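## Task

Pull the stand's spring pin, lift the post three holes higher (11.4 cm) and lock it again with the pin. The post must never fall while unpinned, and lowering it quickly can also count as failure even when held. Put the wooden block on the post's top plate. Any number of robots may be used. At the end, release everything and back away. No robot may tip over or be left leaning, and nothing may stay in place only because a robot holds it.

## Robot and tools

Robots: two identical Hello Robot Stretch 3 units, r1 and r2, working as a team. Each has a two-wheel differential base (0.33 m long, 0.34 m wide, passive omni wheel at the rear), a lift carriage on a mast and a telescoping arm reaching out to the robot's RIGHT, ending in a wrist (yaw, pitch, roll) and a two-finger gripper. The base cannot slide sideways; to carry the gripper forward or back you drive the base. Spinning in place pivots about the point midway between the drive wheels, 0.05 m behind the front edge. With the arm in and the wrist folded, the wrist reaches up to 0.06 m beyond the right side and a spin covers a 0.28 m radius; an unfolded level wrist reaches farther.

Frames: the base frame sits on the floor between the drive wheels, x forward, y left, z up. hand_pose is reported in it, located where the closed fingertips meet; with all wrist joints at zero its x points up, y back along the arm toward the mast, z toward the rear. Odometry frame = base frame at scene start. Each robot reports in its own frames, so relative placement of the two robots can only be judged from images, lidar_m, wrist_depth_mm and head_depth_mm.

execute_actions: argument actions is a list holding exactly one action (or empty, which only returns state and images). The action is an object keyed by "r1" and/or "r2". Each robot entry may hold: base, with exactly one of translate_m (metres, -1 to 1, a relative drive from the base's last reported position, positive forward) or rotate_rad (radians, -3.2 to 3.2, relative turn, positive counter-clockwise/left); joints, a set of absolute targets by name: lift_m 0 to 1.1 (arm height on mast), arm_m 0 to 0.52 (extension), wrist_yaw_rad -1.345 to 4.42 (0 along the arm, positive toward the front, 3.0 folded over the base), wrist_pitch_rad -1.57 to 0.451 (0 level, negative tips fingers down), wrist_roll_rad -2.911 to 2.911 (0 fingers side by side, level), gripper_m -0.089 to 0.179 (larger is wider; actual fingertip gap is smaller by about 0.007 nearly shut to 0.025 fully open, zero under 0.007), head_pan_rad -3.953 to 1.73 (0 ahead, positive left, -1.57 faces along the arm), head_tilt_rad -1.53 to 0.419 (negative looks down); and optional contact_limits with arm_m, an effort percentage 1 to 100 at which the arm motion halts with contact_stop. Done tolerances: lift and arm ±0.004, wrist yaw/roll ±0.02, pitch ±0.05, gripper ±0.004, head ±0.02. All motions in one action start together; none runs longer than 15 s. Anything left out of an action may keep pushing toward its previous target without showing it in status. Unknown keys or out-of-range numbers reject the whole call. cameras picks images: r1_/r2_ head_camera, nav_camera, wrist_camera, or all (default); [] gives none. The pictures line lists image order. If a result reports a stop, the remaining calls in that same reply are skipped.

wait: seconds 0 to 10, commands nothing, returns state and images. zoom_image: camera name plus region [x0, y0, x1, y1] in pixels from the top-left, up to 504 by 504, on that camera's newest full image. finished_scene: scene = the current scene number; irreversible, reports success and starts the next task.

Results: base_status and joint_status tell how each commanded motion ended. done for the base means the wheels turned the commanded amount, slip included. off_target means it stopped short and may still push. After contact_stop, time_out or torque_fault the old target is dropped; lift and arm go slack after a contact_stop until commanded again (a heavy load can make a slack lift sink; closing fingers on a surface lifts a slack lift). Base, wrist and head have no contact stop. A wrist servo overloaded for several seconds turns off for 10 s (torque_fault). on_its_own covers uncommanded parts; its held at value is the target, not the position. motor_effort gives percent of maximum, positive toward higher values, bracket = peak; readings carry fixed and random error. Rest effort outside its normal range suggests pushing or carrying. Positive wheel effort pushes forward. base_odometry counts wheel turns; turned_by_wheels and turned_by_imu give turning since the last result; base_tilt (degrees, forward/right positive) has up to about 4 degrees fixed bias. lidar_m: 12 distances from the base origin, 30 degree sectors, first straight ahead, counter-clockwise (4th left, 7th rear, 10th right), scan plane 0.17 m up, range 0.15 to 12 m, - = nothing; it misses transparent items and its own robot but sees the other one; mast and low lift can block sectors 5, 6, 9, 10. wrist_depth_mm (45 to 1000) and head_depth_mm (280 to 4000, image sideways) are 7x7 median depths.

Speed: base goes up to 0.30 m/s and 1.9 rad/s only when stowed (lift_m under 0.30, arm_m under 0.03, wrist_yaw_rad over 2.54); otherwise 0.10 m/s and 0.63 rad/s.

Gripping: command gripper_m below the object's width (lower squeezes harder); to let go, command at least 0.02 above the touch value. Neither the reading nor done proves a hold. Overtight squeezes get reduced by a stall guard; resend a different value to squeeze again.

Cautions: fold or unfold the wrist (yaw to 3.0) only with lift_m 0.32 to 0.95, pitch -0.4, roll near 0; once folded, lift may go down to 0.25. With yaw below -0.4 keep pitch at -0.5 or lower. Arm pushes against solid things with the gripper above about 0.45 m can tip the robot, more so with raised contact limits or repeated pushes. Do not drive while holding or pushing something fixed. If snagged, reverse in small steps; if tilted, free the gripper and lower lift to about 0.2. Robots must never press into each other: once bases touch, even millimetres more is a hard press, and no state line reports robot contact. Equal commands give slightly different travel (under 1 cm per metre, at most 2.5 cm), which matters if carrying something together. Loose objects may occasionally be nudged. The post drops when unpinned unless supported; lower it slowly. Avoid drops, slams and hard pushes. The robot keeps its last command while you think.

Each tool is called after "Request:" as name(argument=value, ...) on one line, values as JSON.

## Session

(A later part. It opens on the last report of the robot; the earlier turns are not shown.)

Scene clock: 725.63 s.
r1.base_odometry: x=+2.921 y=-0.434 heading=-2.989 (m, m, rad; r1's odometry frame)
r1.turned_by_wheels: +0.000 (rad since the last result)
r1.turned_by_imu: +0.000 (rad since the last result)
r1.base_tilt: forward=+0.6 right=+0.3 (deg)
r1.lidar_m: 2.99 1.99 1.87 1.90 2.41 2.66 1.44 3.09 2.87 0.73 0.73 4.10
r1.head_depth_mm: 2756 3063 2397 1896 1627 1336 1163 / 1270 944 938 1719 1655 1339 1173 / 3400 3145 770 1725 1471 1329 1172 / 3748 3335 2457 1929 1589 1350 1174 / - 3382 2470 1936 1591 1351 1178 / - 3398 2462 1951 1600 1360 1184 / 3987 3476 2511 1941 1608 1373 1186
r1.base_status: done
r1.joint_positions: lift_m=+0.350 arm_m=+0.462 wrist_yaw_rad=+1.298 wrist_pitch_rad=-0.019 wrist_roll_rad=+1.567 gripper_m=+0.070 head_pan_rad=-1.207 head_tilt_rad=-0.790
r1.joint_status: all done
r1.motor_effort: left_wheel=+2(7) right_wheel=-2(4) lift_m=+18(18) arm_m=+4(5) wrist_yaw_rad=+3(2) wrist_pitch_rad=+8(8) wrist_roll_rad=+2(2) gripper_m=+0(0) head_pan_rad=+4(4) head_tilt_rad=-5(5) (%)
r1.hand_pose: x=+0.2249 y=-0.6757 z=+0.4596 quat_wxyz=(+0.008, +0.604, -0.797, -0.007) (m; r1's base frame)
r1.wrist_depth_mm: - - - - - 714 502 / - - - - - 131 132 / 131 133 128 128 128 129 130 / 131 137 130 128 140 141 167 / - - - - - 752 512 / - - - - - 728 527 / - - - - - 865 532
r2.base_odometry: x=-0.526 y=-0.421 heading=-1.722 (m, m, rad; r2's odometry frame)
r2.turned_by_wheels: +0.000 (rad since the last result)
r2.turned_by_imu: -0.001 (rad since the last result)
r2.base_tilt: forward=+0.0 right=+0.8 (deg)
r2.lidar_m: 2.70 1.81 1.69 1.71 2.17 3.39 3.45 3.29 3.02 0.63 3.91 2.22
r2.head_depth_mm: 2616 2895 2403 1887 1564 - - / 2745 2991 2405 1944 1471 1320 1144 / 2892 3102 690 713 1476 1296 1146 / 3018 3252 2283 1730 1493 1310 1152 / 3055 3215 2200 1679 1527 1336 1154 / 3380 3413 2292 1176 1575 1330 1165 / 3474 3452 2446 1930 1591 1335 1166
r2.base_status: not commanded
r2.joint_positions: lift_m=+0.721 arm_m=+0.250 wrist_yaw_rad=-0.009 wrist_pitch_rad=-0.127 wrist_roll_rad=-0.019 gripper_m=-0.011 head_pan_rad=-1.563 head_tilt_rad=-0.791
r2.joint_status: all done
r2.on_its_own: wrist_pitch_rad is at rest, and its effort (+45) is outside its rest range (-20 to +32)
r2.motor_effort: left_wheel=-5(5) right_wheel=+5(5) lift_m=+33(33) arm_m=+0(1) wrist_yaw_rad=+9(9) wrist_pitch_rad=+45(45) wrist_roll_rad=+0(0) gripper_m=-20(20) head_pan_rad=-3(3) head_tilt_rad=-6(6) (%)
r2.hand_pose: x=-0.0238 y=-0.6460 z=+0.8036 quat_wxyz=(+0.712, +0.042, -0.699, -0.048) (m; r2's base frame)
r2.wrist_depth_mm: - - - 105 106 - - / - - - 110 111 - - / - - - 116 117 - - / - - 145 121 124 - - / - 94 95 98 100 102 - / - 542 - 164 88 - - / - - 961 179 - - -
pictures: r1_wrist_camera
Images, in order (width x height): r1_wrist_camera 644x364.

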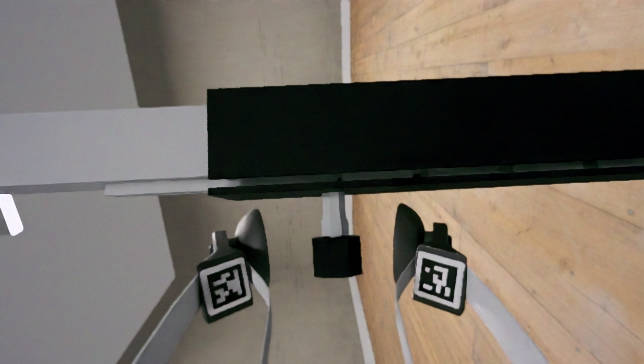

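Request:
execute_actions(actions=[{"r1": {"joints": {"gripper_m": -0.022}}}], cameras=["r1_wrist_camera"])

Request:
execute_actions(actions=[{"r1": {"joints": {"arm_m": 0.442}}}], cameras=["r1_head_camera", "r1_wrist_camera"])

Scene clock: 735.53 s.
r1.base_odometry: x=+2.921 y=-0.434 heading=-2.988 (m, m, rad; r1's odometry frame)
r1.turned_by_wheels: +0.001 (rad since the last result)
r1.turned_by_imu: +0.001 (rad since the last result)
r1.base_tilt: forward=+0.6 right=+0.3 (deg)
r1.lidar_m: 2.99 1.99 1.87 1.90 2.41 2.66 1.44 3.08 2.87 0.73 0.73 4.09
r1.head_depth_mm: 2758 3075 2386 1895 1637 1334 1165 / 1269 948 927 1716 1663 1341 1171 / 3452 3153 769 1721 1471 1333 1172 / 3804 3349 2468 1924 1587 1354 1176 / - 3371 2463 1937 1608 1356 1179 / - 3407 2496 1941 1606 1368 1185 / - 3430 2493 1964 1615 1364 1185
r1.base_status: not commanded
r1.joint_positions: lift_m=+0.350 arm_m=+0.462 wrist_yaw_rad=+1.296 wrist_pitch_rad=-0.026 wrist_roll_rad=+1.567 gripper_m=-0.021 head_pan_rad=-1.207 head_tilt_rad=-0.790
r1.joint_status: all done
r1.on_its_own: right_wheel is at rest, and its effort (-20) is outside its rest range (-18 to +18)
r1.motor_effort: left_wheel=+13(13) right_wheel=-20(20) lift_m=+19(19) arm_m=+1(4) wrist_yaw_rad=+5(5) wrist_pitch_rad=+11(13) wrist_roll_rad=+2(2) gripper_m=-18(93) head_pan_rad=+4(4) head_tilt_rad=-5(6) (%)
r1.hand_pose: x=+0.2246 y=-0.6763 z=+0.4579 quat_wxyz=(+0.010, +0.603, -0.797, -0.009) (m; r1's base frame)
r1.wrist_depth_mm: - - - - - 702 499 / - - - - - 131 131 / 130 129 126 126 127 128 129 / 128 134 124 127 139 141 452 / - - - 138 - 757 518 / - - - - - 781 524 / - - - - - 729 525
r2.base_odometry: x=-0.526 y=-0.421 heading=-1.722 (m, m, rad; r2's odometry frame)
r2.turned_by_wheels: +0.000 (rad since the last result)
r2.turned_by_imu: -0.001 (rad since the last result)
r2.base_tilt: forward=+0.0 right=+0.8 (deg)
r2.lidar_m: 2.70 1.81 1.69 1.71 2.17 3.38 3.45 3.26 3.03 0.63 3.93 2.23
r2.head_depth_mm: 2655 2898 2391 1881 1548 - - / 2760 2983 2419 1950 1467 1318 1144 / 2880 3159 693 711 1477 1291 1151 / 3030 3220 2288 1741 1535 1296 1155 / 3115 3198 2212 1715 1522 1339 1159 / 3361 3444 2332 1693 1580 1330 1154 / 3525 3458 2470 1944 1571 1331 1163
r2.base_status: not commanded
r2.joint_positions: lift_m=+0.721 arm_m=+0.250 wrist_yaw_rad=-0.009 wrist_pitch_rad=-0.127 wrist_roll_rad=-0.019 gripper_m=-0.011 head_pan_rad=-1.563 head_tilt_rad=-0.791
r2.joint_status: not commanded
r2.on_its_own: wrist_pitch_rad is at rest, and its effort (+44) is outside its rest range (-20 to +32)
r2.motor_effort: left_wheel=-5(5) right_wheel=+5(5) lift_m=+33(33) arm_m=+0(0) wrist_yaw_rad=+9(9) wrist_pitch_rad=+44(44) wrist_roll_rad=+0(0) gripper_m=-20(20) head_pan_rad=-3(3) head_tilt_rad=-6(6) (%)
r2.hand_pose: x=-0.0238 y=-0.6460 z=+0.8036 quat_wxyz=(+0.712, +0.042, -0.699, -0.048) (m; r2's base frame)
r2.wrist_depth_mm: - - - 106 107 - - / - - - 111 111 - - / - - - 115 117 - - / - - 146 121 124 - - / - 94 96 97 100 102 - / - 539 - 164 88 - - / - - 942 179 - - -
pictures: r1_wrist_camera
Images, in order (width x height): r1_wrist_camera 644x364.

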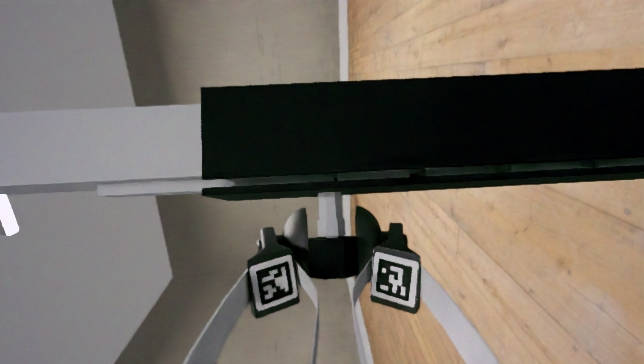

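Scene clock: 736.63 s.
r1.base_odometry: x=+2.921 y=-0.434 heading=-2.989 (m, m, rad; r1's odometry frame)
r1.turned_by_wheels: -0.001 (rad since the last result)
r1.turned_by_imu: -0.001 (rad since the last result)
r1.base_tilt: forward=+0.6 right=+0.3 (deg)
r1.lidar_m: 2.99 1.99 1.87 1.90 2.41 2.66 1.44 3.07 2.87 0.72 0.73 4.09
r1.head_depth_mm: 2762 3079 2395 1889 1611 1334 1178 / 1272 941 934 1728 1657 1343 1168 / 3401 3126 769 1724 1472 1344 1170 / 3781 3337 2462 1914 1594 1352 1172 / - 3377 2452 1942 1595 1358 1179 / - 3435 2477 1951 1602 1355 1183 / - 3452 2502 1953 1608 1370 1184
r1.base_status: not commanded
r1.joint_positions: lift_m=+0.350 arm_m=+0.443 wrist_yaw_rad=+1.261 wrist_pitch_rad=-0.026 wrist_roll_rad=+1.567 gripper_m=-0.021 head_pan_rad=-1.207 head_tilt_rad=-0.790
r1.joint_status: all done
r1.on_its_own: wrist_yaw_rad is at rest, and its effort (+49) is outside its rest range (-12 to +12)
r1.motor_effort: left_wheel=+2(14) right_wheel=-5(21) lift_m=+19(19) arm_m=-8(9) wrist_yaw_rad=+49(50) wrist_pitch_rad=+11(11) wrist_roll_rad=+2(2) gripper_m=-17(17) head_pan_rad=+4(3) head_tilt_rad=-5(6) (%)
r1.hand_pose: x=+0.2220 y=-0.6655 z=+0.4579 quat_wxyz=(+0.010, +0.589, -0.808, -0.009) (m; r1's base frame)
r1.wrist_depth_mm: - - - - - 712 495 / - - 139 136 137 137 139 / 135 137 133 134 134 135 136 / - - 168 147 - 712 487 / - - - 141 - 766 520 / - - - - - 776 524 / - - - - - 728 528
r2.base_odometry: x=-0.526 y=-0.421 heading=-1.722 (m, m, rad; r2's odometry frame)
r2.turned_by_wheels: +0.000 (rad since the last result)
r2.turned_by_imu: +0.000 (rad since the last result)
r2.base_tilt: forward=+0.1 right=+0.8 (deg)
r2.lidar_m: 2.69 1.80 1.68 1.71 2.17 3.39 3.45 3.28 3.03 0.63 3.92 2.22
r2.head_depth_mm: 2638 2929 2383 1894 1572 - - / 2741 3010 2407 1951 1475 1319 1147 / 2883 3126 692 712 1473 1283 1148 / 2980 3227 2257 1737 1531 1300 1159 / 3053 3211 2193 1675 1535 1336 1156 / 3375 3485 2303 1752 1577 1329 1163 / 3515 3452 2481 1922 1585 1334 1168
r2.base_status: not commanded
r2.joint_positions: lift_m=+0.721 arm_m=+0.250 wrist_yaw_rad=-0.009 wrist_pitch_rad=-0.127 wrist_roll_rad=-0.019 gripper_m=-0.011 head_pan_rad=-1.563 head_tilt_rad=-0.791
r2.joint_status: not commanded
r2.on_its_own: wrist_pitch_rad is at rest, and its effort (+45) is outside its rest range (-20 to +32)
r2.motor_effort: left_wheel=-5(5) right_wheel=+5(5) lift_m=+33(34) arm_m=+0(0) wrist_yaw_rad=+8(9) wrist_pitch_rad=+45(44) wrist_roll_rad=+0(0) gripper_m=-19(19) head_pan_rad=-3(3) head_tilt_rad=-7(6) (%)
r2.hand_pose: x=-0.0238 y=-0.6460 z=+0.8036 quat_wxyz=(+0.712, +0.042, -0.699, -0.048) (m; r2's base frame)
r2.wrist_depth_mm: - - - 105 106 - - / - - - 110 111 - - / - - - 116 117 - - / - - 145 122 124 - - / - 94 96 97 99 102 - / - 543 - 163 88 - - / - 967 946 179 - - -
pictures: r1_head_camera (sideways: a quarter turn clockwise sets it upright), r1_wrist_camera
Images, in order (width x height): r1_head_camera 896x504, r1_wrist_camera 644x364.

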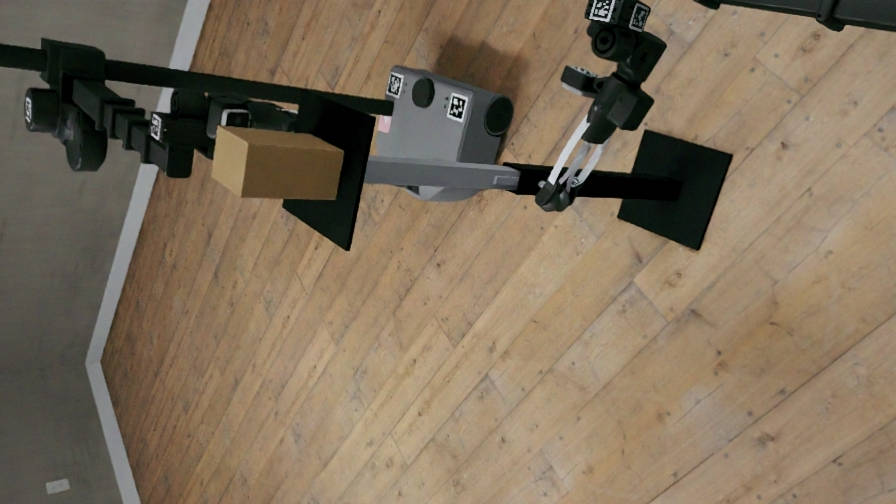

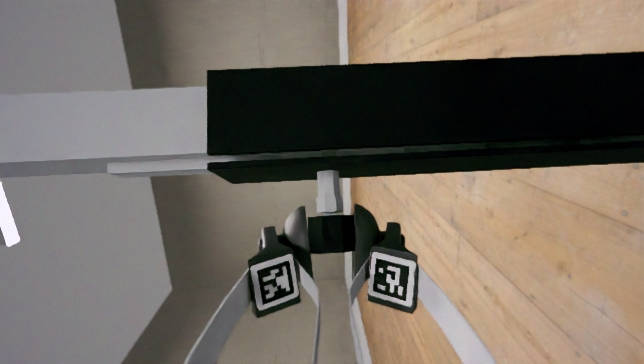

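Request:
execute_actions(actions=[{"r2": {"joints": {"lift_m": 0.726}}}], cameras=["r1_wrist_camera"])

Scene clock: 750.67 s.
r1.base_odometry: x=+2.921 y=-0.434 heading=-2.989 (m, m, rad; r1's odometry frame)
r1.turned_by_wheels: +0.000 (rad since the last result)
r1.turned_by_imu: +0.000 (rad since the last result)
r1.base_tilt: forward=+0.6 right=+0.2 (deg)
r1.lidar_m: 2.99 1.99 1.87 1.90 2.41 2.65 1.45 3.09 2.87 0.73 0.73 4.10
r1.head_depth_mm: 2768 3068 2392 1896 1613 1340 1175 / 1268 945 1568 1725 1664 1343 1172 / 3429 3146 771 1732 1464 1334 1172 / 3793 3367 2444 1928 1585 1354 1177 / - 3404 2444 1935 1589 1353 1181 / - 3443 2478 1949 1599 1364 1185 / - 3447 2493 1957 1609 1370 1183
r1.base_status: not commanded
r1.joint_positions: lift_m=+0.350 arm_m=+0.442 wrist_yaw_rad=+1.247 wrist_pitch_rad=-0.026 wrist_roll_rad=+1.567 gripper_m=-0.021 head_pan_rad=-1.207 head_tilt_rad=-0.790
r1.joint_status: not commanded
r1.on_its_own: wrist_yaw_rad is held at +1.244, not at your +1.300, by its stall guard, which is not easing now
r1.motor_effort: left_wheel=+7(7) right_wheel=-10(10) lift_m=+19(19) arm_m=-4(5) wrist_yaw_rad=-4(4) wrist_pitch_rad=+11(11) wrist_roll_rad=+2(2) gripper_m=-17(17) head_pan_rad=+3(4) head_tilt_rad=-5(6) (%)
r1.hand_pose: x=+0.2209 y=-0.6687 z=+0.4579 quat_wxyz=(+0.009, +0.584, -0.812, -0.009) (m; r1's base frame)
r1.wrist_depth_mm: - - - - - 731 499 / - - - 138 138 139 139 / 136 137 134 133 135 135 137 / - - 156 146 - 663 486 / - - - 139 - 749 514 / - - - - - 796 517 / - - - - - 729 522
r2.base_odometry: x=-0.526 y=-0.421 heading=-1.722 (m, m, rad; r2's odometry frame)
r2.turned_by_wheels: +0.000 (rad since the last result)
r2.turned_by_imu: -0.001 (rad since the last result)
r2.base_tilt: forward=+0.0 right=+0.8 (deg)
r2.lidar_m: 2.69 1.81 1.69 1.71 2.17 3.39 3.45 3.28 3.02 0.63 3.92 2.22
r2.head_depth_mm: 2657 2954 2379 1888 1586 - - / 2774 3006 2402 1996 1470 1321 1142 / 2910 3180 691 - 1491 1293 1153 / 3032 3258 2263 1747 1522 1303 1150 / 3081 3158 2192 1668 1518 1329 1158 / 3374 3434 2283 1764 1584 1328 1159 / 3532 3475 2480 1928 1594 1337 1162
r2.base_status: not commanded
r2.joint_positions: lift_m=+0.725 arm_m=+0.250 wrist_yaw_rad=-0.009 wrist_pitch_rad=-0.134 wrist_roll_rad=-0.019 gripper_m=-0.011 head_pan_rad=-1.563 head_tilt_rad=-0.791
r2.joint_status: all done
r2.on_its_own: wrist_pitch_rad is at rest, and its effort (+47) is outside its rest range (-20 to +32)
r2.motor_effort: left_wheel=-5(5) right_wheel=+5(5) lift_m=+34(33) arm_m=+0(1) wrist_yaw_rad=+9(8) wrist_pitch_rad=+47(47) wrist_roll_rad=+0(0) gripper_m=-19(19) head_pan_rad=-3(2) head_tilt_rad=-6(7) (%)
r2.hand_pose: x=-0.0238 y=-0.6457 z=+0.8059 quat_wxyz=(+0.712, +0.045, -0.699, -0.051) (m; r2's base frame)
r2.wrist_depth_mm: - - - 105 106 - - / - - - 110 111 - - / - - - 115 117 - - / - - 145 121 124 - - / - 95 97 99 101 103 - / - 545 - 162 88 - - / - 965 964 179 - - -
pictures: r1_wrist_camera
Images, in order (width x height): r1_wrist_camera 644x364.

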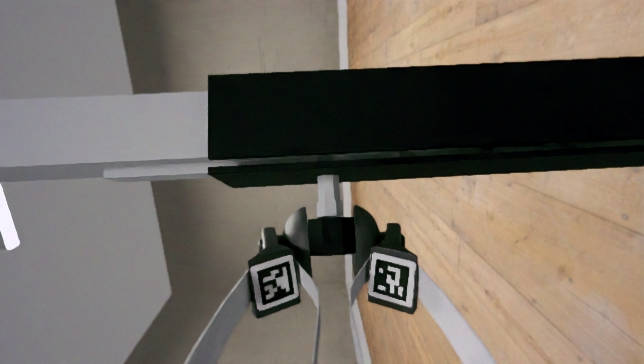

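Request:
execute_actions(actions=[{"r1": {"base": {"translate_m": -0.04}, "joints": {"gripper_m": 0.07, "wrist_yaw_rad": 1.3}}, "r2": {"joints": {"lift_m": 0.703}}}], cameras=[])

Request:
execute_actions(actions=[{"r1": {"base": {"translate_m": 0.12}, "joints": {"wrist_yaw_rad": 1.25, "wrist_roll_rad": 0.0, "wrist_pitch_rad": -1.0, "lift_m": 0.6, "arm_m": 0.485, "gripper_m": 0.05, "head_pan_rad": -1.4}}}], cameras=["r1_head_camera", "r1_wrist_camera"])

Scene clock: 872.07 s.
r1.base_odometry: x=+2.960 y=-0.428 heading=-2.989 (m, m, rad; r1's odometry frame)
r1.turned_by_wheels: +0.000 (rad since the last result)
r1.turned_by_imu: +0.000 (rad since the last result)
r1.base_tilt: forward=+0.6 right=+0.3 (deg)
r1.lidar_m: 3.03 2.02 1.88 1.91 2.43 2.61 1.40 3.07 2.85 1.36 0.74 4.13
r1.head_depth_mm: 2861 3084 2383 1889 1604 1338 1175 / 1299 1532 2232 1754 1652 1339 1167 / 3340 975 796 1669 1502 1340 1171 / 3790 3377 2203 1925 1591 1351 1176 / - 3427 2462 1942 1595 1359 1179 / - 3386 2476 1950 1606 1362 1188 / - 3470 2484 1962 1612 1361 1188
r1.base_status: done
r1.joint_positions: lift_m=+0.350 arm_m=+0.442 wrist_yaw_rad=+1.297 wrist_pitch_rad=-0.025 wrist_roll_rad=+1.567 gripper_m=+0.070 head_pan_rad=-1.207 head_tilt_rad=-0.790
r1.joint_status: all done
r1.motor_effort: left_wheel=+2(7) right_wheel=-2(16) lift_m=+19(18) arm_m=-3(4) wrist_yaw_rad=+3(30) wrist_pitch_rad=+11(11) wrist_roll_rad=+2(2) gripper_m=+0(80) head_pan_rad=+4(3) head_tilt_rad=-6(5) (%)
r1.hand_pose: x=+0.2247 y=-0.6562 z=+0.4581 quat_wxyz=(+0.010, +0.604, -0.797, -0.009) (m; r1's base frame)
r1.wrist_depth_mm: - - - - - 718 498 / - - - - 173 174 175 / 171 171 171 169 169 171 171 / - - - - - 761 508 / - - - - - 768 520 / - - - - - 716 520 / - - - - - 844 539
r2.base_odometry: x=-0.526 y=-0.421 heading=-1.722 (m, m, rad; r2's odometry frame)
r2.turned_by_wheels: +0.000 (rad since the last result)
r2.turned_by_imu: -0.001 (rad since the last result)
r2.base_tilt: forward=+0.0 right=+0.8 (deg)
r2.lidar_m: 2.69 1.82 1.68 1.71 2.17 3.39 3.44 3.29 3.03 0.63 3.90 2.22
r2.head_depth_mm: 2656 2897 2383 1886 1590 - - / 2782 2982 2411 1963 - 1301 1151 / 2867 3152 693 713 1448 1296 1149 / 2999 3259 2271 1792 1521 1305 1147 / 3151 3261 2355 1684 1539 1327 1155 / 3326 3398 1534 1148 1571 1337 1159 / 3525 3490 2486 1918 1575 1340 1164
r2.base_status: not commanded
r2.joint_positions: lift_m=+0.703 arm_m=+0.250 wrist_yaw_rad=-0.010 wrist_pitch_rad=-0.065 wrist_roll_rad=-0.019 gripper_m=-0.011 head_pan_rad=-1.563 head_tilt_rad=-0.791
r2.joint_status: all done
r2.motor_effort: left_wheel=-5(5) right_wheel=+5(5) lift_m=+17(30) arm_m=+1(1) wrist_yaw_rad=+9(8) wrist_pitch_rad=+23(47) wrist_roll_rad=+0(0) gripper_m=-19(20) head_pan_rad=-3(2) head_tilt_rad=-6(6) (%)
r2.hand_pose: x=-0.0239 y=-0.6490 z=+0.8013 quat_wxyz=(+0.713, +0.020, -0.700, -0.026) (m; r2's base frame)
r2.wrist_depth_mm: - - - 110 111 - - / - - - 114 115 - - / - - - 118 120 - - / - - 142 122 123 - - / - 90 92 87 89 91 94 / - - - 162 - - - / - - - 171 - - -
pictures: none
No camera images: the call's "cameras" was empty. Leave "cameras" out to get every camera's image.

Scene clock: 875.17 s.
r1.base_odometry: x=+2.842 y=-0.446 heading=-2.988 (m, m, rad; r1's odometry frame)
r1.turned_by_wheels: +0.000 (rad since the last result)
r1.turned_by_imu: +0.000 (rad since the last result)
r1.base_tilt: forward=+0.7 right=+0.2 (deg)
r1.lidar_m: 2.94 1.95 1.84 1.87 2.37 2.74 1.53 3.11 2.91 0.71 3.73 4.02
r1.head_depth_mm: 2670 2923 2392 - 1574 1332 1163 / 2849 3062 2389 2019 1570 1342 1168 / 1319 1179 792 1722 1534 1339 1174 / 3080 3000 798 1768 1546 1341 1177 / 3451 3355 2455 1940 1589 1353 1179 / 3771 3410 2479 1940 1597 1362 1181 / - 3414 2491 1953 1611 1368 1190
r1.base_status: done
r1.joint_positions: lift_m=+0.600 arm_m=+0.485 wrist_yaw_rad=+1.252 wrist_pitch_rad=-1.006 wrist_roll_rad=+0.007 gripper_m=+0.050 head_pan_rad=-1.394 head_tilt_rad=-0.793
r1.joint_status: all done
r1.motor_effort: left_wheel=+2(13) right_wheel=-1(9) lift_m=+24(34) arm_m=+3(7) wrist_yaw_rad=-3(39) wrist_pitch_rad=+3(59) wrist_roll_rad=-4(8) gripper_m=+0(73) head_pan_rad=-3(21) head_tilt_rad=-3(5) (%)
r1.hand_pose: x=+0.0894 y=-0.6665 z=+0.5092 quat_wxyz=(+0.701, +0.639, -0.304, +0.084) (m; r1's base frame)
r1.wrist_depth_mm: 890 871 830 872 101 86 687 / 836 814 821 787 115 644 585 / 767 766 768 741 142 717 568 / 726 739 715 705 191 708 655 / 687 667 666 655 661 648 644 / 643 656 642 615 - 620 619 / 606 601 585 598 590 589 581
r2.base_odometry: x=-0.526 y=-0.421 heading=-1.722 (m, m, rad; r2's odometry frame)
r2.turned_by_wheels: +0.000 (rad since the last result)
r2.turned_by_imu: -0.001 (rad since the last result)
r2.base_tilt: forward=+0.0 right=+0.7 (deg)
r2.lidar_m: 2.70 1.81 1.68 1.71 2.17 3.38 3.45 3.27 3.03 0.63 3.94 2.22
r2.head_depth_mm: 2664 2890 2409 1896 1584 - - / 2748 3030 2421 1935 - 1302 1145 / 2880 3142 693 712 1446 1288 1147 / 3002 3244 2253 951 1532 1298 1156 / 3063 1370 1057 1677 1573 1336 1149 / 3301 3186 2368 1938 1576 1333 1159 / 3500 3490 2461 1930 1589 1338 1164
r2.base_status: not commanded
r2.joint_positions: lift_m=+0.703 arm_m=+0.250 wrist_yaw_rad=-0.010 wrist_pitch_rad=-0.065 wrist_roll_rad=-0.019 gripper_m=-0.011 head_pan_rad=-1.563 head_tilt_rad=-0.791
r2.joint_status: not commanded
r2.motor_effort: left_wheel=-5(5) right_wheel=+5(5) lift_m=+18(17) arm_m=+1(1) wrist_yaw_rad=+9(9) wrist_pitch_rad=+22(23) wrist_roll_rad=+0(0) gripper_m=-20(20) head_pan_rad=-2(2) head_tilt_rad=-6(7) (%)
r2.hand_pose: x=-0.0239 y=-0.6490 z=+0.8013 quat_wxyz=(+0.713, +0.020, -0.700, -0.026) (m; r2's base frame)
r2.wrist_depth_mm: - - - 110 111 - - / - - - 114 115 - - / - - 885 118 120 - - / 262 246 142 122 123 - - / - 90 92 86 89 91 94 / 233 234 - 161 - - - / - 289 255 171 - - -
pictures: r1_head_camera (sideways: a quarter turn clockwise sets it upright), r1_wrist_camera
Images, in order (width x height): r1_head_camera 896x504, r1_wrist_camera 644x364.

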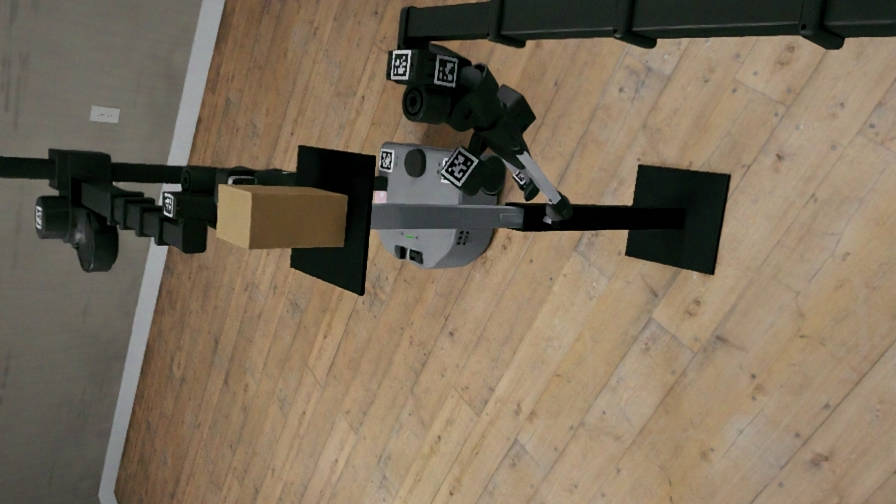

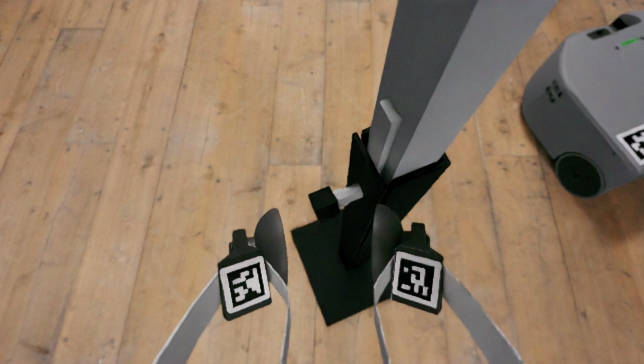

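Request:
execute_actions(actions=[{"r1": {"base": {"translate_m": 0.03}, "joints": {"lift_m": 0.58, "arm_m": 0.487}}}], cameras=["r1_head_camera", "r1_wrist_camera"])

Scene clock: 903.50 s.
r1.base_odometry: x=+2.812 y=-0.450 heading=-2.989 (m, m, rad; r1's odometry frame)
r1.turned_by_wheels: +0.000 (rad since the last result)
r1.turned_by_imu: -0.001 (rad since the last result)
r1.base_tilt: forward=+0.6 right=+0.3 (deg)
r1.lidar_m: 2.93 1.93 1.83 1.86 2.36 4.67 1.55 3.12 2.91 0.70 3.72 4.00
r1.head_depth_mm: 2684 2940 2380 1930 1559 1333 1164 / 2812 3066 2310 2015 1538 1340 1169 / 1295 951 764 1724 1470 1315 1169 / 3165 3171 2259 1794 1592 1339 1172 / 3511 3351 2453 1929 1597 1356 1177 / 3744 3401 2463 1936 1599 1363 1180 / - 3454 2482 1949 1612 1368 1184
r1.base_status: done
r1.joint_positions: lift_m=+0.580 arm_m=+0.487 wrist_yaw_rad=+1.249 wrist_pitch_rad=-1.035 wrist_roll_rad=+0.007 gripper_m=+0.050 head_pan_rad=-1.394 head_tilt_rad=-0.793
r1.joint_status: all done
r1.motor_effort: left_wheel=-4(7) right_wheel=+7(12) lift_m=+18(25) arm_m=+4(4) wrist_yaw_rad=+1(2) wrist_pitch_rad=+15(17) wrist_roll_rad=-4(4) gripper_m=+1(1) head_pan_rad=-3(3) head_tilt_rad=-4(4) (%)
r1.hand_pose: x=+0.0830 y=-0.6668 z=+0.4863 quat_wxyz=(+0.702, +0.643, -0.296, +0.073) (m; r1's base frame)
r1.wrist_depth_mm: 825 836 815 803 795 66 53 / 790 780 759 778 738 71 74 / 728 722 715 725 119 90 567 / 691 689 688 680 150 653 643 / 650 653 656 563 620 621 626 / 618 620 625 594 - 606 598 / 592 589 580 578 575 570 565
r2.base_odometry: x=-0.526 y=-0.421 heading=-1.722 (m, m, rad; r2's odometry frame)
r2.turned_by_wheels: +0.000 (rad since the last result)
r2.turned_by_imu: -0.001 (rad since the last result)
r2.base_tilt: forward=+0.0 right=+0.8 (deg)
r2.lidar_m: 2.69 1.81 1.69 1.71 2.17 3.37 3.42 3.29 3.03 0.63 3.93 2.22
r2.head_depth_mm: 2652 2933 2392 1895 1585 - - / 2730 3041 2432 1956 - 1311 1138 / 2890 3149 693 710 1456 1292 1153 / 3057 3214 871 929 1531 1303 1148 / 3121 1370 947 1699 1561 1336 1151 / 3354 3287 2469 1917 1578 1344 1162 / 3469 3450 2480 1920 1583 1344 1155
r2.base_status: not commanded
r2.joint_positions: lift_m=+0.703 arm_m=+0.250 wrist_yaw_rad=-0.010 wrist_pitch_rad=-0.065 wrist_roll_rad=-0.019 gripper_m=-0.011 head_pan_rad=-1.563 head_tilt_rad=-0.791
r2.joint_status: not commanded
r2.motor_effort: left_wheel=-5(5) right_wheel=+5(5) lift_m=+17(18) arm_m=+0(0) wrist_yaw_rad=+9(9) wrist_pitch_rad=+22(23) wrist_roll_rad=+0(0) gripper_m=-19(19) head_pan_rad=-3(3) head_tilt_rad=-6(6) (%)
r2.hand_pose: x=-0.0239 y=-0.6490 z=+0.8013 quat_wxyz=(+0.713, +0.020, -0.700, -0.026) (m; r2's base frame)
r2.wrist_depth_mm: - - - 110 111 - - / - - - 114 115 - - / - - 980 118 120 - - / - 287 142 122 123 - - / - 90 92 86 89 92 94 / - 236 275 161 - - - / - 227 276 171 - - -
pictures: r1_head_camera (sideways: a quarter turn clockwise sets it upright), r1_wrist_camera
Images, in order (width x height): r1_head_camera 896x504, r1_wrist_camera 644x364.

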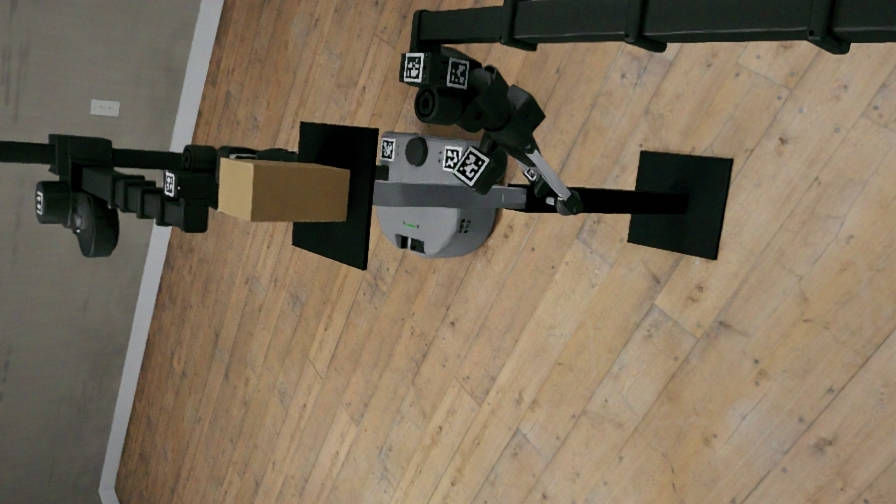

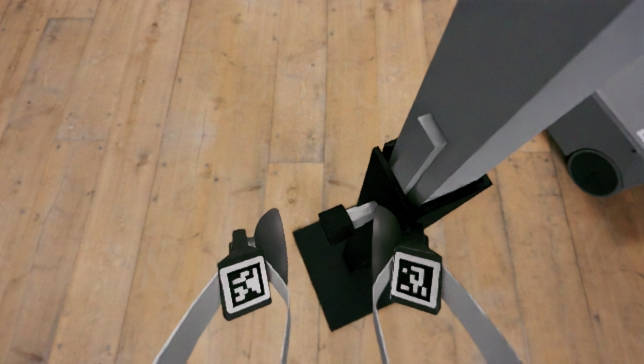

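Request:
execute_actions(actions=[])

Scene clock: 940.17 s.
r1.base_odometry: x=+2.812 y=-0.450 heading=-2.989 (m, m, rad; r1's odometry frame)
r1.turned_by_wheels: +0.000 (rad since the last result)
r1.turned_by_imu: +0.000 (rad since the last result)
r1.base_tilt: forward=+0.6 right=+0.3 (deg)
r1.lidar_m: 2.92 1.93 1.83 1.85 2.36 4.68 1.55 3.13 2.92 0.70 3.74 3.99
r1.head_depth_mm: 2664 2944 2378 1946 1565 1337 1161 / 2828 3094 2318 2024 1536 1340 1163 / 1293 952 764 1709 1464 1314 1174 / 3156 3202 2267 1795 1586 1344 1173 / 3497 3337 2454 1930 1596 1356 1181 / 3806 3385 2465 1941 1605 1364 1179 / - 3470 2482 1955 1604 1369 1186
r1.base_status: done
r1.joint_positions: lift_m=+0.580 arm_m=+0.487 wrist_yaw_rad=+1.249 wrist_pitch_rad=-1.035 wrist_roll_rad=+0.007 gripper_m=+0.050 head_pan_rad=-1.394 head_tilt_rad=-0.793
r1.joint_status: all done
r1.motor_effort: left_wheel=-4(7) right_wheel=+7(12) lift_m=+18(25) arm_m=+4(4) wrist_yaw_rad=+2(2) wrist_pitch_rad=+15(17) wrist_roll_rad=-4(4) gripper_m=+0(1) head_pan_rad=-3(3) head_tilt_rad=-5(4) (%)
r1.hand_pose: x=+0.0830 y=-0.6668 z=+0.4863 quat_wxyz=(+0.702, +0.643, -0.296, +0.073) (m; r1's base frame)
r1.wrist_depth_mm: 834 817 815 818 788 66 53 / 780 764 772 745 721 71 74 / 729 725 733 716 119 89 558 / 691 694 691 663 149 657 640 / 669 645 648 571 609 625 621 / 618 624 615 597 - 590 596 / 594 585 568 586 564 572 573
r2.base_odometry: x=-0.526 y=-0.421 heading=-1.722 (m, m, rad; r2's odometry frame)
r2.turned_by_wheels: +0.000 (rad since the last result)
r2.turned_by_imu: -0.001 (rad since the last result)
r2.base_tilt: forward=+0.0 right=+0.7 (deg)
r2.lidar_m: 2.70 1.81 1.68 1.71 2.17 3.40 3.44 3.29 3.03 0.63 3.89 2.22
r2.head_depth_mm: 2625 2892 2387 1876 1581 - - / 2736 3010 2399 1963 - 1307 1148 / 2848 3125 694 710 1454 1298 1156 / 2995 3217 872 926 1534 1305 1153 / 3107 1364 946 1685 1575 1334 1154 / 3310 3267 2473 1907 1570 1333 1169 / 3496 3468 2491 1926 1578 1345 1168
r2.base_status: not commanded
r2.joint_positions: lift_m=+0.703 arm_m=+0.250 wrist_yaw_rad=-0.010 wrist_pitch_rad=-0.065 wrist_roll_rad=-0.019 gripper_m=-0.011 head_pan_rad=-1.563 head_tilt_rad=-0.791
r2.joint_status: not commanded
r2.motor_effort: left_wheel=-5(5) right_wheel=+4(5) lift_m=+17(18) arm_m=+1(0) wrist_yaw_rad=+9(9) wrist_pitch_rad=+22(23) wrist_roll_rad=+0(0) gripper_m=-19(19) head_pan_rad=-3(3) head_tilt_rad=-6(6) (%)
r2.hand_pose: x=-0.0239 y=-0.6490 z=+0.8013 quat_wxyz=(+0.713, +0.020, -0.700, -0.026) (m; r2's base frame)
r2.wrist_depth_mm: - - - 110 111 - - / - - - 114 115 - - / - - 981 118 120 - - / - 288 142 122 123 - - / - 90 92 87 89 91 94 / - 236 273 162 - - - / - 225 278 171 - - -
pictures: r1_head_camera (sideways: a quarter turn clockwise sets it upright), r1_nav_camera (sideways: a quarter turn counterclockwise sets it upright), r1_wrist_camera, r2_head_camera (sideways: a quarter turn clockwise sets it upright), r2_nav_camera (sideways: a quarter turn counterclockwise sets it upright), r2_wrist_camera
Images, in order (width x height): r1_head_camera 896x504, r1_nav_camera 672x504, r1_wrist_camera 644x364, r2_head_camera 896x504, r2_nav_camera 672x504, r2_wrist_camera 644x364.

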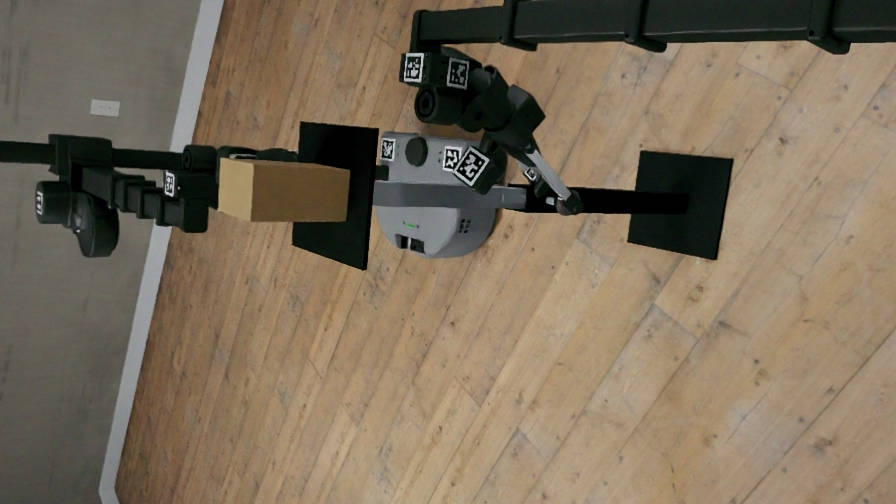

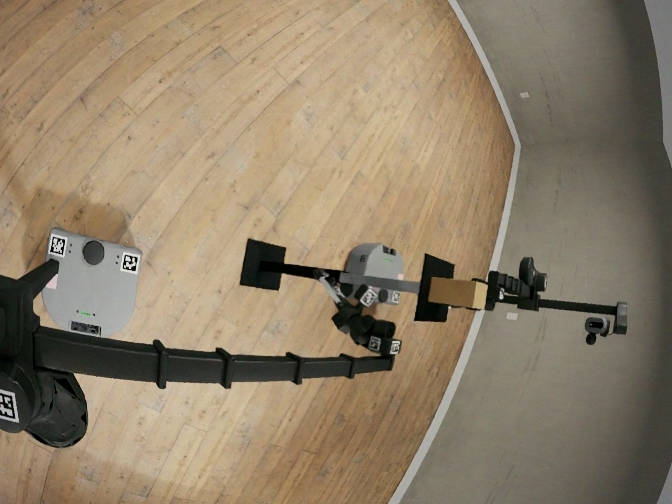

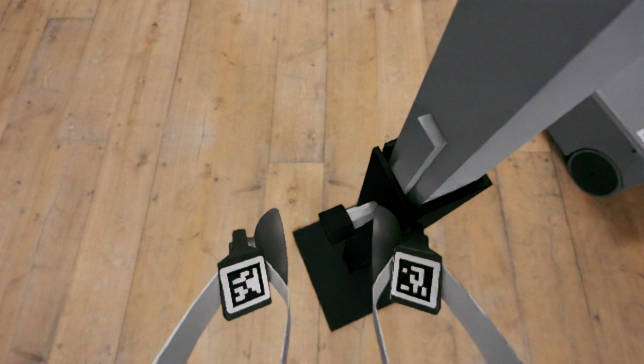

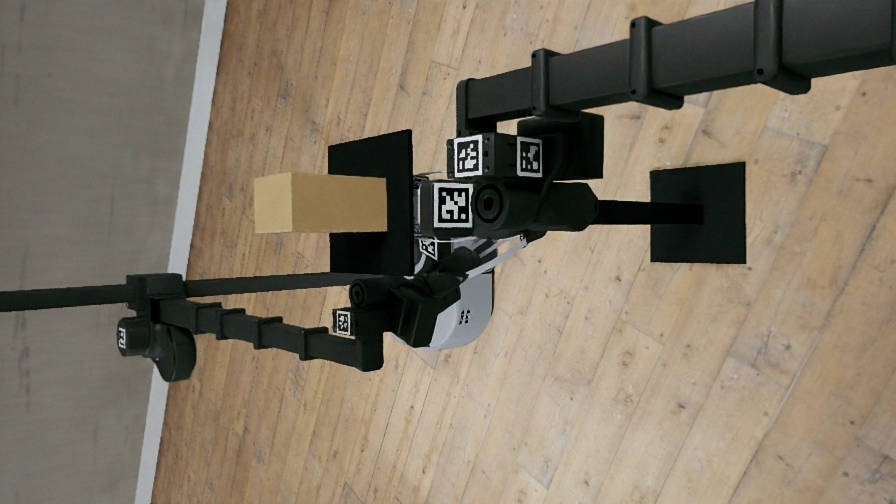

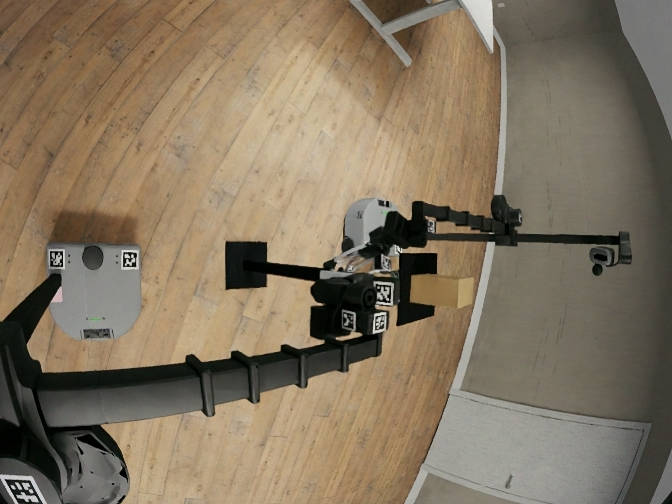

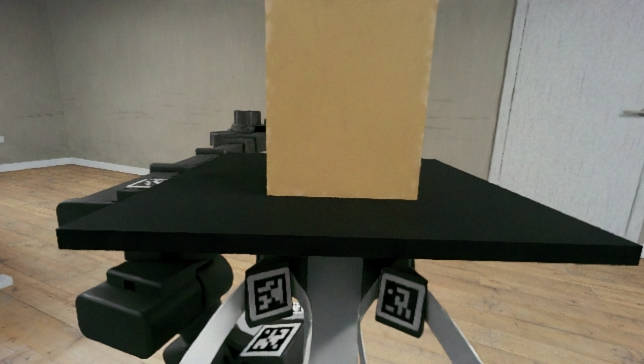

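Request:
execute_actions(actions=[{"r1": {"joints": {"arm_m": 0.477}}}], cameras=["r1_wrist_camera", "r1_head_camera"])

Scene clock: 967.33 s.
r1.base_odometry: x=+2.812 y=-0.450 heading=-2.989 (m, m, rad; r1's odometry frame)
r1.turned_by_wheels: +0.000 (rad since the last result)
r1.turned_by_imu: +0.000 (rad since the last result)
r1.base_tilt: forward=+0.6 right=+0.3 (deg)
r1.lidar_m: 2.93 1.93 1.83 1.85 2.35 4.68 1.55 3.12 2.92 0.71 3.72 4.00
r1.head_depth_mm: 2686 2946 2377 2015 1563 1339 1172 / 2806 3092 2315 2011 1535 1341 1169 / 1292 952 762 1694 1472 1315 1170 / 3168 3178 2263 1801 1583 1341 1174 / 3551 3371 2445 1934 1599 1354 1180 / 3777 3380 2459 1933 1603 1355 1180 / - 3441 2490 1955 1602 1368 1186
r1.base_status: not commanded
r1.joint_positions: lift_m=+0.580 arm_m=+0.477 wrist_yaw_rad=+1.247 wrist_pitch_rad=-1.027 wrist_roll_rad=+0.007 gripper_m=+0.050 head_pan_rad=-1.394 head_tilt_rad=-0.793
r1.joint_status: all done
r1.motor_effort: left_wheel=-1(4) right_wheel=+3(7) lift_m=+18(18) arm_m=-3(4) wrist_yaw_rad=+4(4) wrist_pitch_rad=+12(15) wrist_roll_rad=-4(4) gripper_m=-1(2) head_pan_rad=-3(3) head_tilt_rad=-4(3) (%)
r1.hand_pose: x=+0.0846 y=-0.6580 z=+0.4871 quat_wxyz=(+0.702, +0.642, -0.299, +0.075) (m; r1's base frame)
r1.wrist_depth_mm: 867 845 824 820 829 77 59 / 787 790 780 739 775 83 69 / 730 743 724 708 703 97 552 / 694 691 679 695 155 649 649 / 654 655 645 621 225 626 626 / 626 627 626 595 - 601 588 / 588 588 582 579 580 577 567
r2.base_odometry: x=-0.526 y=-0.421 heading=-1.722 (m, m, rad; r2's odometry frame)
r2.turned_by_wheels: +0.000 (rad since the last result)
r2.turned_by_imu: -0.001 (rad since the last result)
r2.base_tilt: forward=+0.0 right=+0.7 (deg)
r2.lidar_m: 2.70 1.82 1.69 1.71 2.17 3.39 3.44 3.28 3.03 0.63 3.91 2.22
r2.head_depth_mm: 2616 2943 2390 1880 1590 - - / 2782 3013 2418 1949 - 1305 1144 / 2890 3154 695 711 1445 1283 1148 / 3035 3231 880 941 1515 1298 1150 / 3149 1367 948 1719 1563 1333 1157 / 3307 3269 2469 1932 1559 1331 1165 / 3491 3418 2491 1924 1586 1343 1160
r2.base_status: not commanded
r2.joint_positions: lift_m=+0.703 arm_m=+0.250 wrist_yaw_rad=-0.010 wrist_pitch_rad=-0.065 wrist_roll_rad=-0.019 gripper_m=-0.011 head_pan_rad=-1.563 head_tilt_rad=-0.791
r2.joint_status: not commanded
r2.motor_effort: left_wheel=-5(5) right_wheel=+5(5) lift_m=+17(17) arm_m=+1(1) wrist_yaw_rad=+9(9) wrist_pitch_rad=+23(23) wrist_roll_rad=+0(0) gripper_m=-19(19) head_pan_rad=-2(2) head_tilt_rad=-6(6) (%)
r2.hand_pose: x=-0.0239 y=-0.6490 z=+0.8013 quat_wxyz=(+0.713, +0.020, -0.700, -0.026) (m; r2's base frame)
r2.wrist_depth_mm: - - - 110 111 - - / - - - 114 115 - - / - - 979 118 120 - - / - 331 142 122 123 - - / - 90 92 87 89 91 94 / - 241 274 161 - - - / - 242 287 171 - - -
pictures: r1_head_camera (sideways: a quarter turn clockwise sets it upright), r1_wrist_camera
Images, in order (width x height): r1_head_camera 896x504, r1_wrist_camera 644x364.

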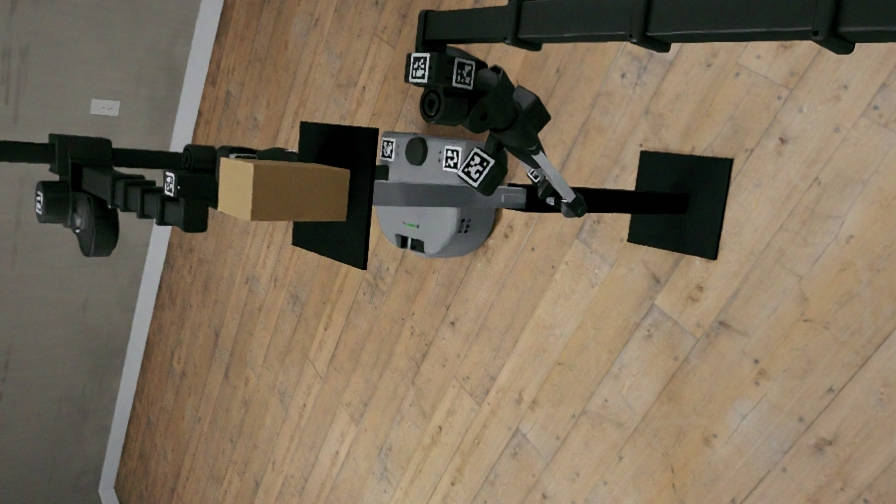

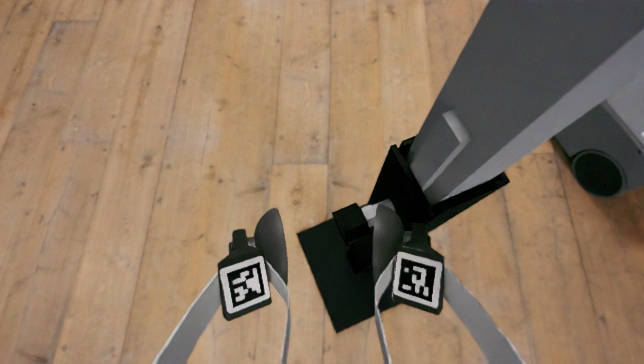

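Request:
zoom_image(camera="r1_wrist_camera", region=[220, 120, 520, 340])

Request:
zoom_image(camera="r1_head_camera", region=[440, 100, 640, 260])

Region (220, 120, 520, 340) of r1_wrist_camera's 644x364 image, scaled by 1.680; it fills the top 370 rows of this view, and the rest is white.

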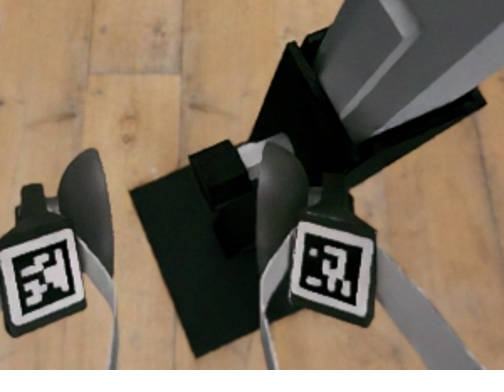

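Region (440, 100, 640, 260) of r1_head_camera's 896x504 image, scaled by 2.520, with more detail than that image has; it fills the top 403 rows of this view, and the rest is white.

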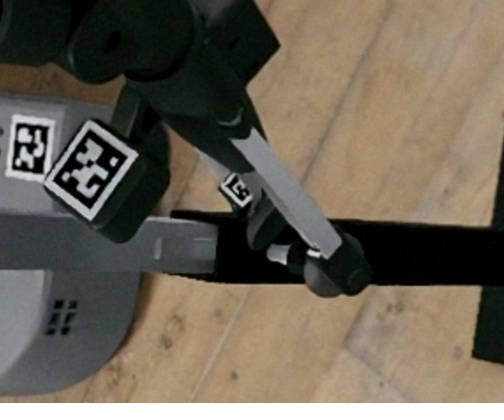

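Request:
execute_actions(actions=[{"r1": {"base": {"translate_m": 0.006}, "joints": {"lift_m": 0.570}}}], cameras=["r1_wrist_camera", "r1_head_camera"])

Scene clock: 998.10 s.
r1.base_odometry: x=+2.806 y=-0.451 heading=-2.989 (m, m, rad; r1's odometry frame)
r1.turned_by_wheels: +0.000 (rad since the last result)
r1.turned_by_imu: +0.000 (rad since the last result)
r1.base_tilt: forward=+0.6 right=+0.2 (deg)
r1.lidar_m: 2.92 1.94 1.82 1.84 2.34 4.69 1.56 3.14 2.92 0.70 3.71 3.97
r1.head_depth_mm: 2685 2916 2393 2011 1566 1334 1174 / 2833 3094 2304 1961 1537 1337 1167 / 1289 950 757 1676 1489 1318 1167 / 3168 3318 2356 1815 1588 1344 1171 / 3477 3347 2442 1935 1594 1354 1178 / 3819 3417 2464 1934 1606 1363 1181 / - 3424 2478 1948 1599 1371 1187
r1.base_status: done
r1.joint_positions: lift_m=+0.570 arm_m=+0.477 wrist_yaw_rad=+1.249 wrist_pitch_rad=-1.024 wrist_roll_rad=+0.007 gripper_m=+0.050 head_pan_rad=-1.394 head_tilt_rad=-0.793
r1.joint_status: all done
r1.motor_effort: left_wheel=+0(7) right_wheel=+1(10) lift_m=+18(15) arm_m=-2(3) wrist_yaw_rad=+0(4) wrist_pitch_rad=+10(21) wrist_roll_rad=-4(4) gripper_m=+1(1) head_pan_rad=-3(3) head_tilt_rad=-4(4) (%)
r1.hand_pose: x=+0.0855 y=-0.6580 z=+0.4775 quat_wxyz=(+0.702, +0.642, -0.300, +0.077) (m; r1's base frame)
r1.wrist_depth_mm: 843 821 809 790 802 80 59 / 773 778 746 753 750 84 63 / 729 735 720 709 708 91 90 / 676 684 686 678 150 122 620 / 647 638 626 623 183 614 628 / 619 609 603 595 - 590 571 / 573 582 581 568 569 571 570
r2.base_odometry: x=-0.526 y=-0.421 heading=-1.722 (m, m, rad; r2's odometry frame)
r2.turned_by_wheels: +0.000 (rad since the last result)
r2.turned_by_imu: -0.001 (rad since the last result)
r2.base_tilt: forward=+0.0 right=+0.7 (deg)
r2.lidar_m: 2.70 1.81 1.69 1.70 2.17 3.39 3.45 3.30 3.02 0.63 3.92 2.22
r2.head_depth_mm: 2628 2903 2413 1883 1597 - - / 2745 3006 2392 1956 - 1305 1145 / 2902 3132 692 713 1448 1300 1151 / 3024 3192 880 944 1532 1307 1150 / 3189 1365 974 1725 1569 1325 1161 / 3312 3372 2461 1908 1582 1343 1161 / 3535 3445 2520 1948 1584 1335 1163
r2.base_status: not commanded
r2.joint_positions: lift_m=+0.703 arm_m=+0.250 wrist_yaw_rad=-0.010 wrist_pitch_rad=-0.065 wrist_roll_rad=-0.019 gripper_m=-0.011 head_pan_rad=-1.563 head_tilt_rad=-0.791
r2.joint_status: not commanded
r2.motor_effort: left_wheel=-5(5) right_wheel=+5(5) lift_m=+18(17) arm_m=+1(1) wrist_yaw_rad=+8(9) wrist_pitch_rad=+23(23) wrist_roll_rad=+0(0) gripper_m=-19(19) head_pan_rad=-3(3) head_tilt_rad=-5(6) (%)
r2.hand_pose: x=-0.0239 y=-0.6490 z=+0.8013 quat_wxyz=(+0.713, +0.020, -0.700, -0.026) (m; r2's base frame)
r2.wrist_depth_mm: - - - 110 111 - - / - - - 114 115 - - / - - - 118 120 - - / - - 143 122 123 - - / - 90 92 87 89 91 94 / - 254 274 161 - - - / - 236 289 171 - - -
pictures: r1_head_camera (sideways: a quarter turn clockwise sets it upright), r1_wrist_camera
Images, in order (width x height): r1_head_camera 896x504, r1_wrist_camera 644x364.

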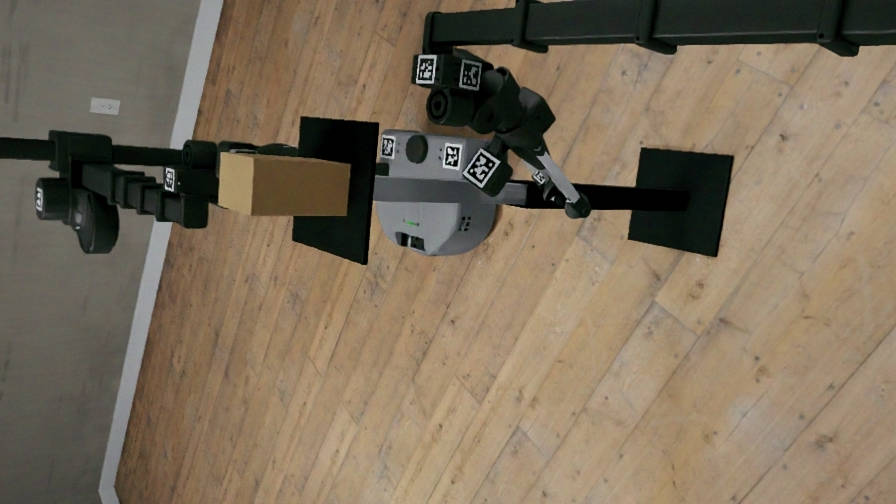

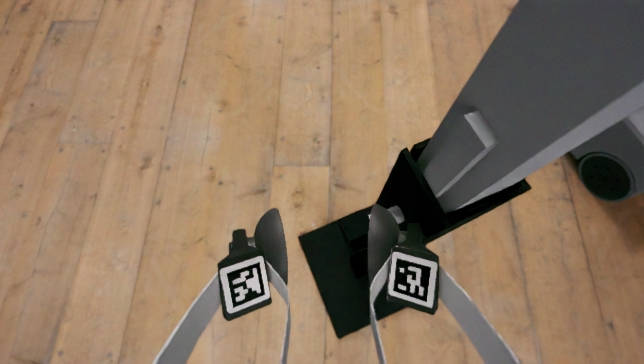

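Request:
zoom_image(camera="r1_wrist_camera", region=[220, 120, 520, 340])

Request:
zoom_image(camera="r1_head_camera", region=[480, 120, 640, 240])

Region (220, 120, 520, 340) of r1_wrist_camera's 644x364 image, scaled by 1.680; it fills the top 370 rows of this view, and the rest is white.

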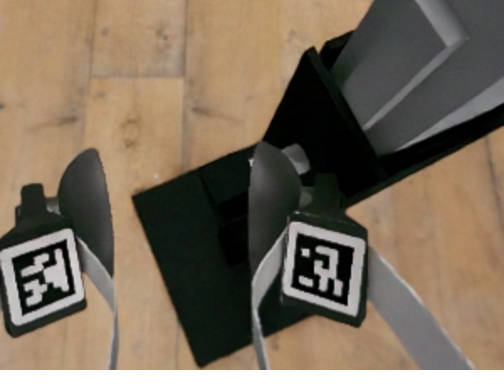

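Region (480, 120, 640, 240) of r1_head_camera's 896x504 image, scaled by 3.150, with more detail than that image has; it fills the top 378 rows of this view, and the rest is white.

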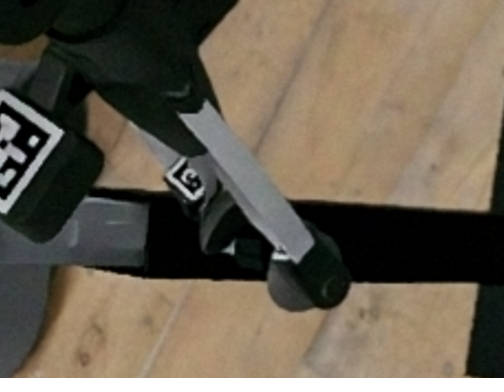

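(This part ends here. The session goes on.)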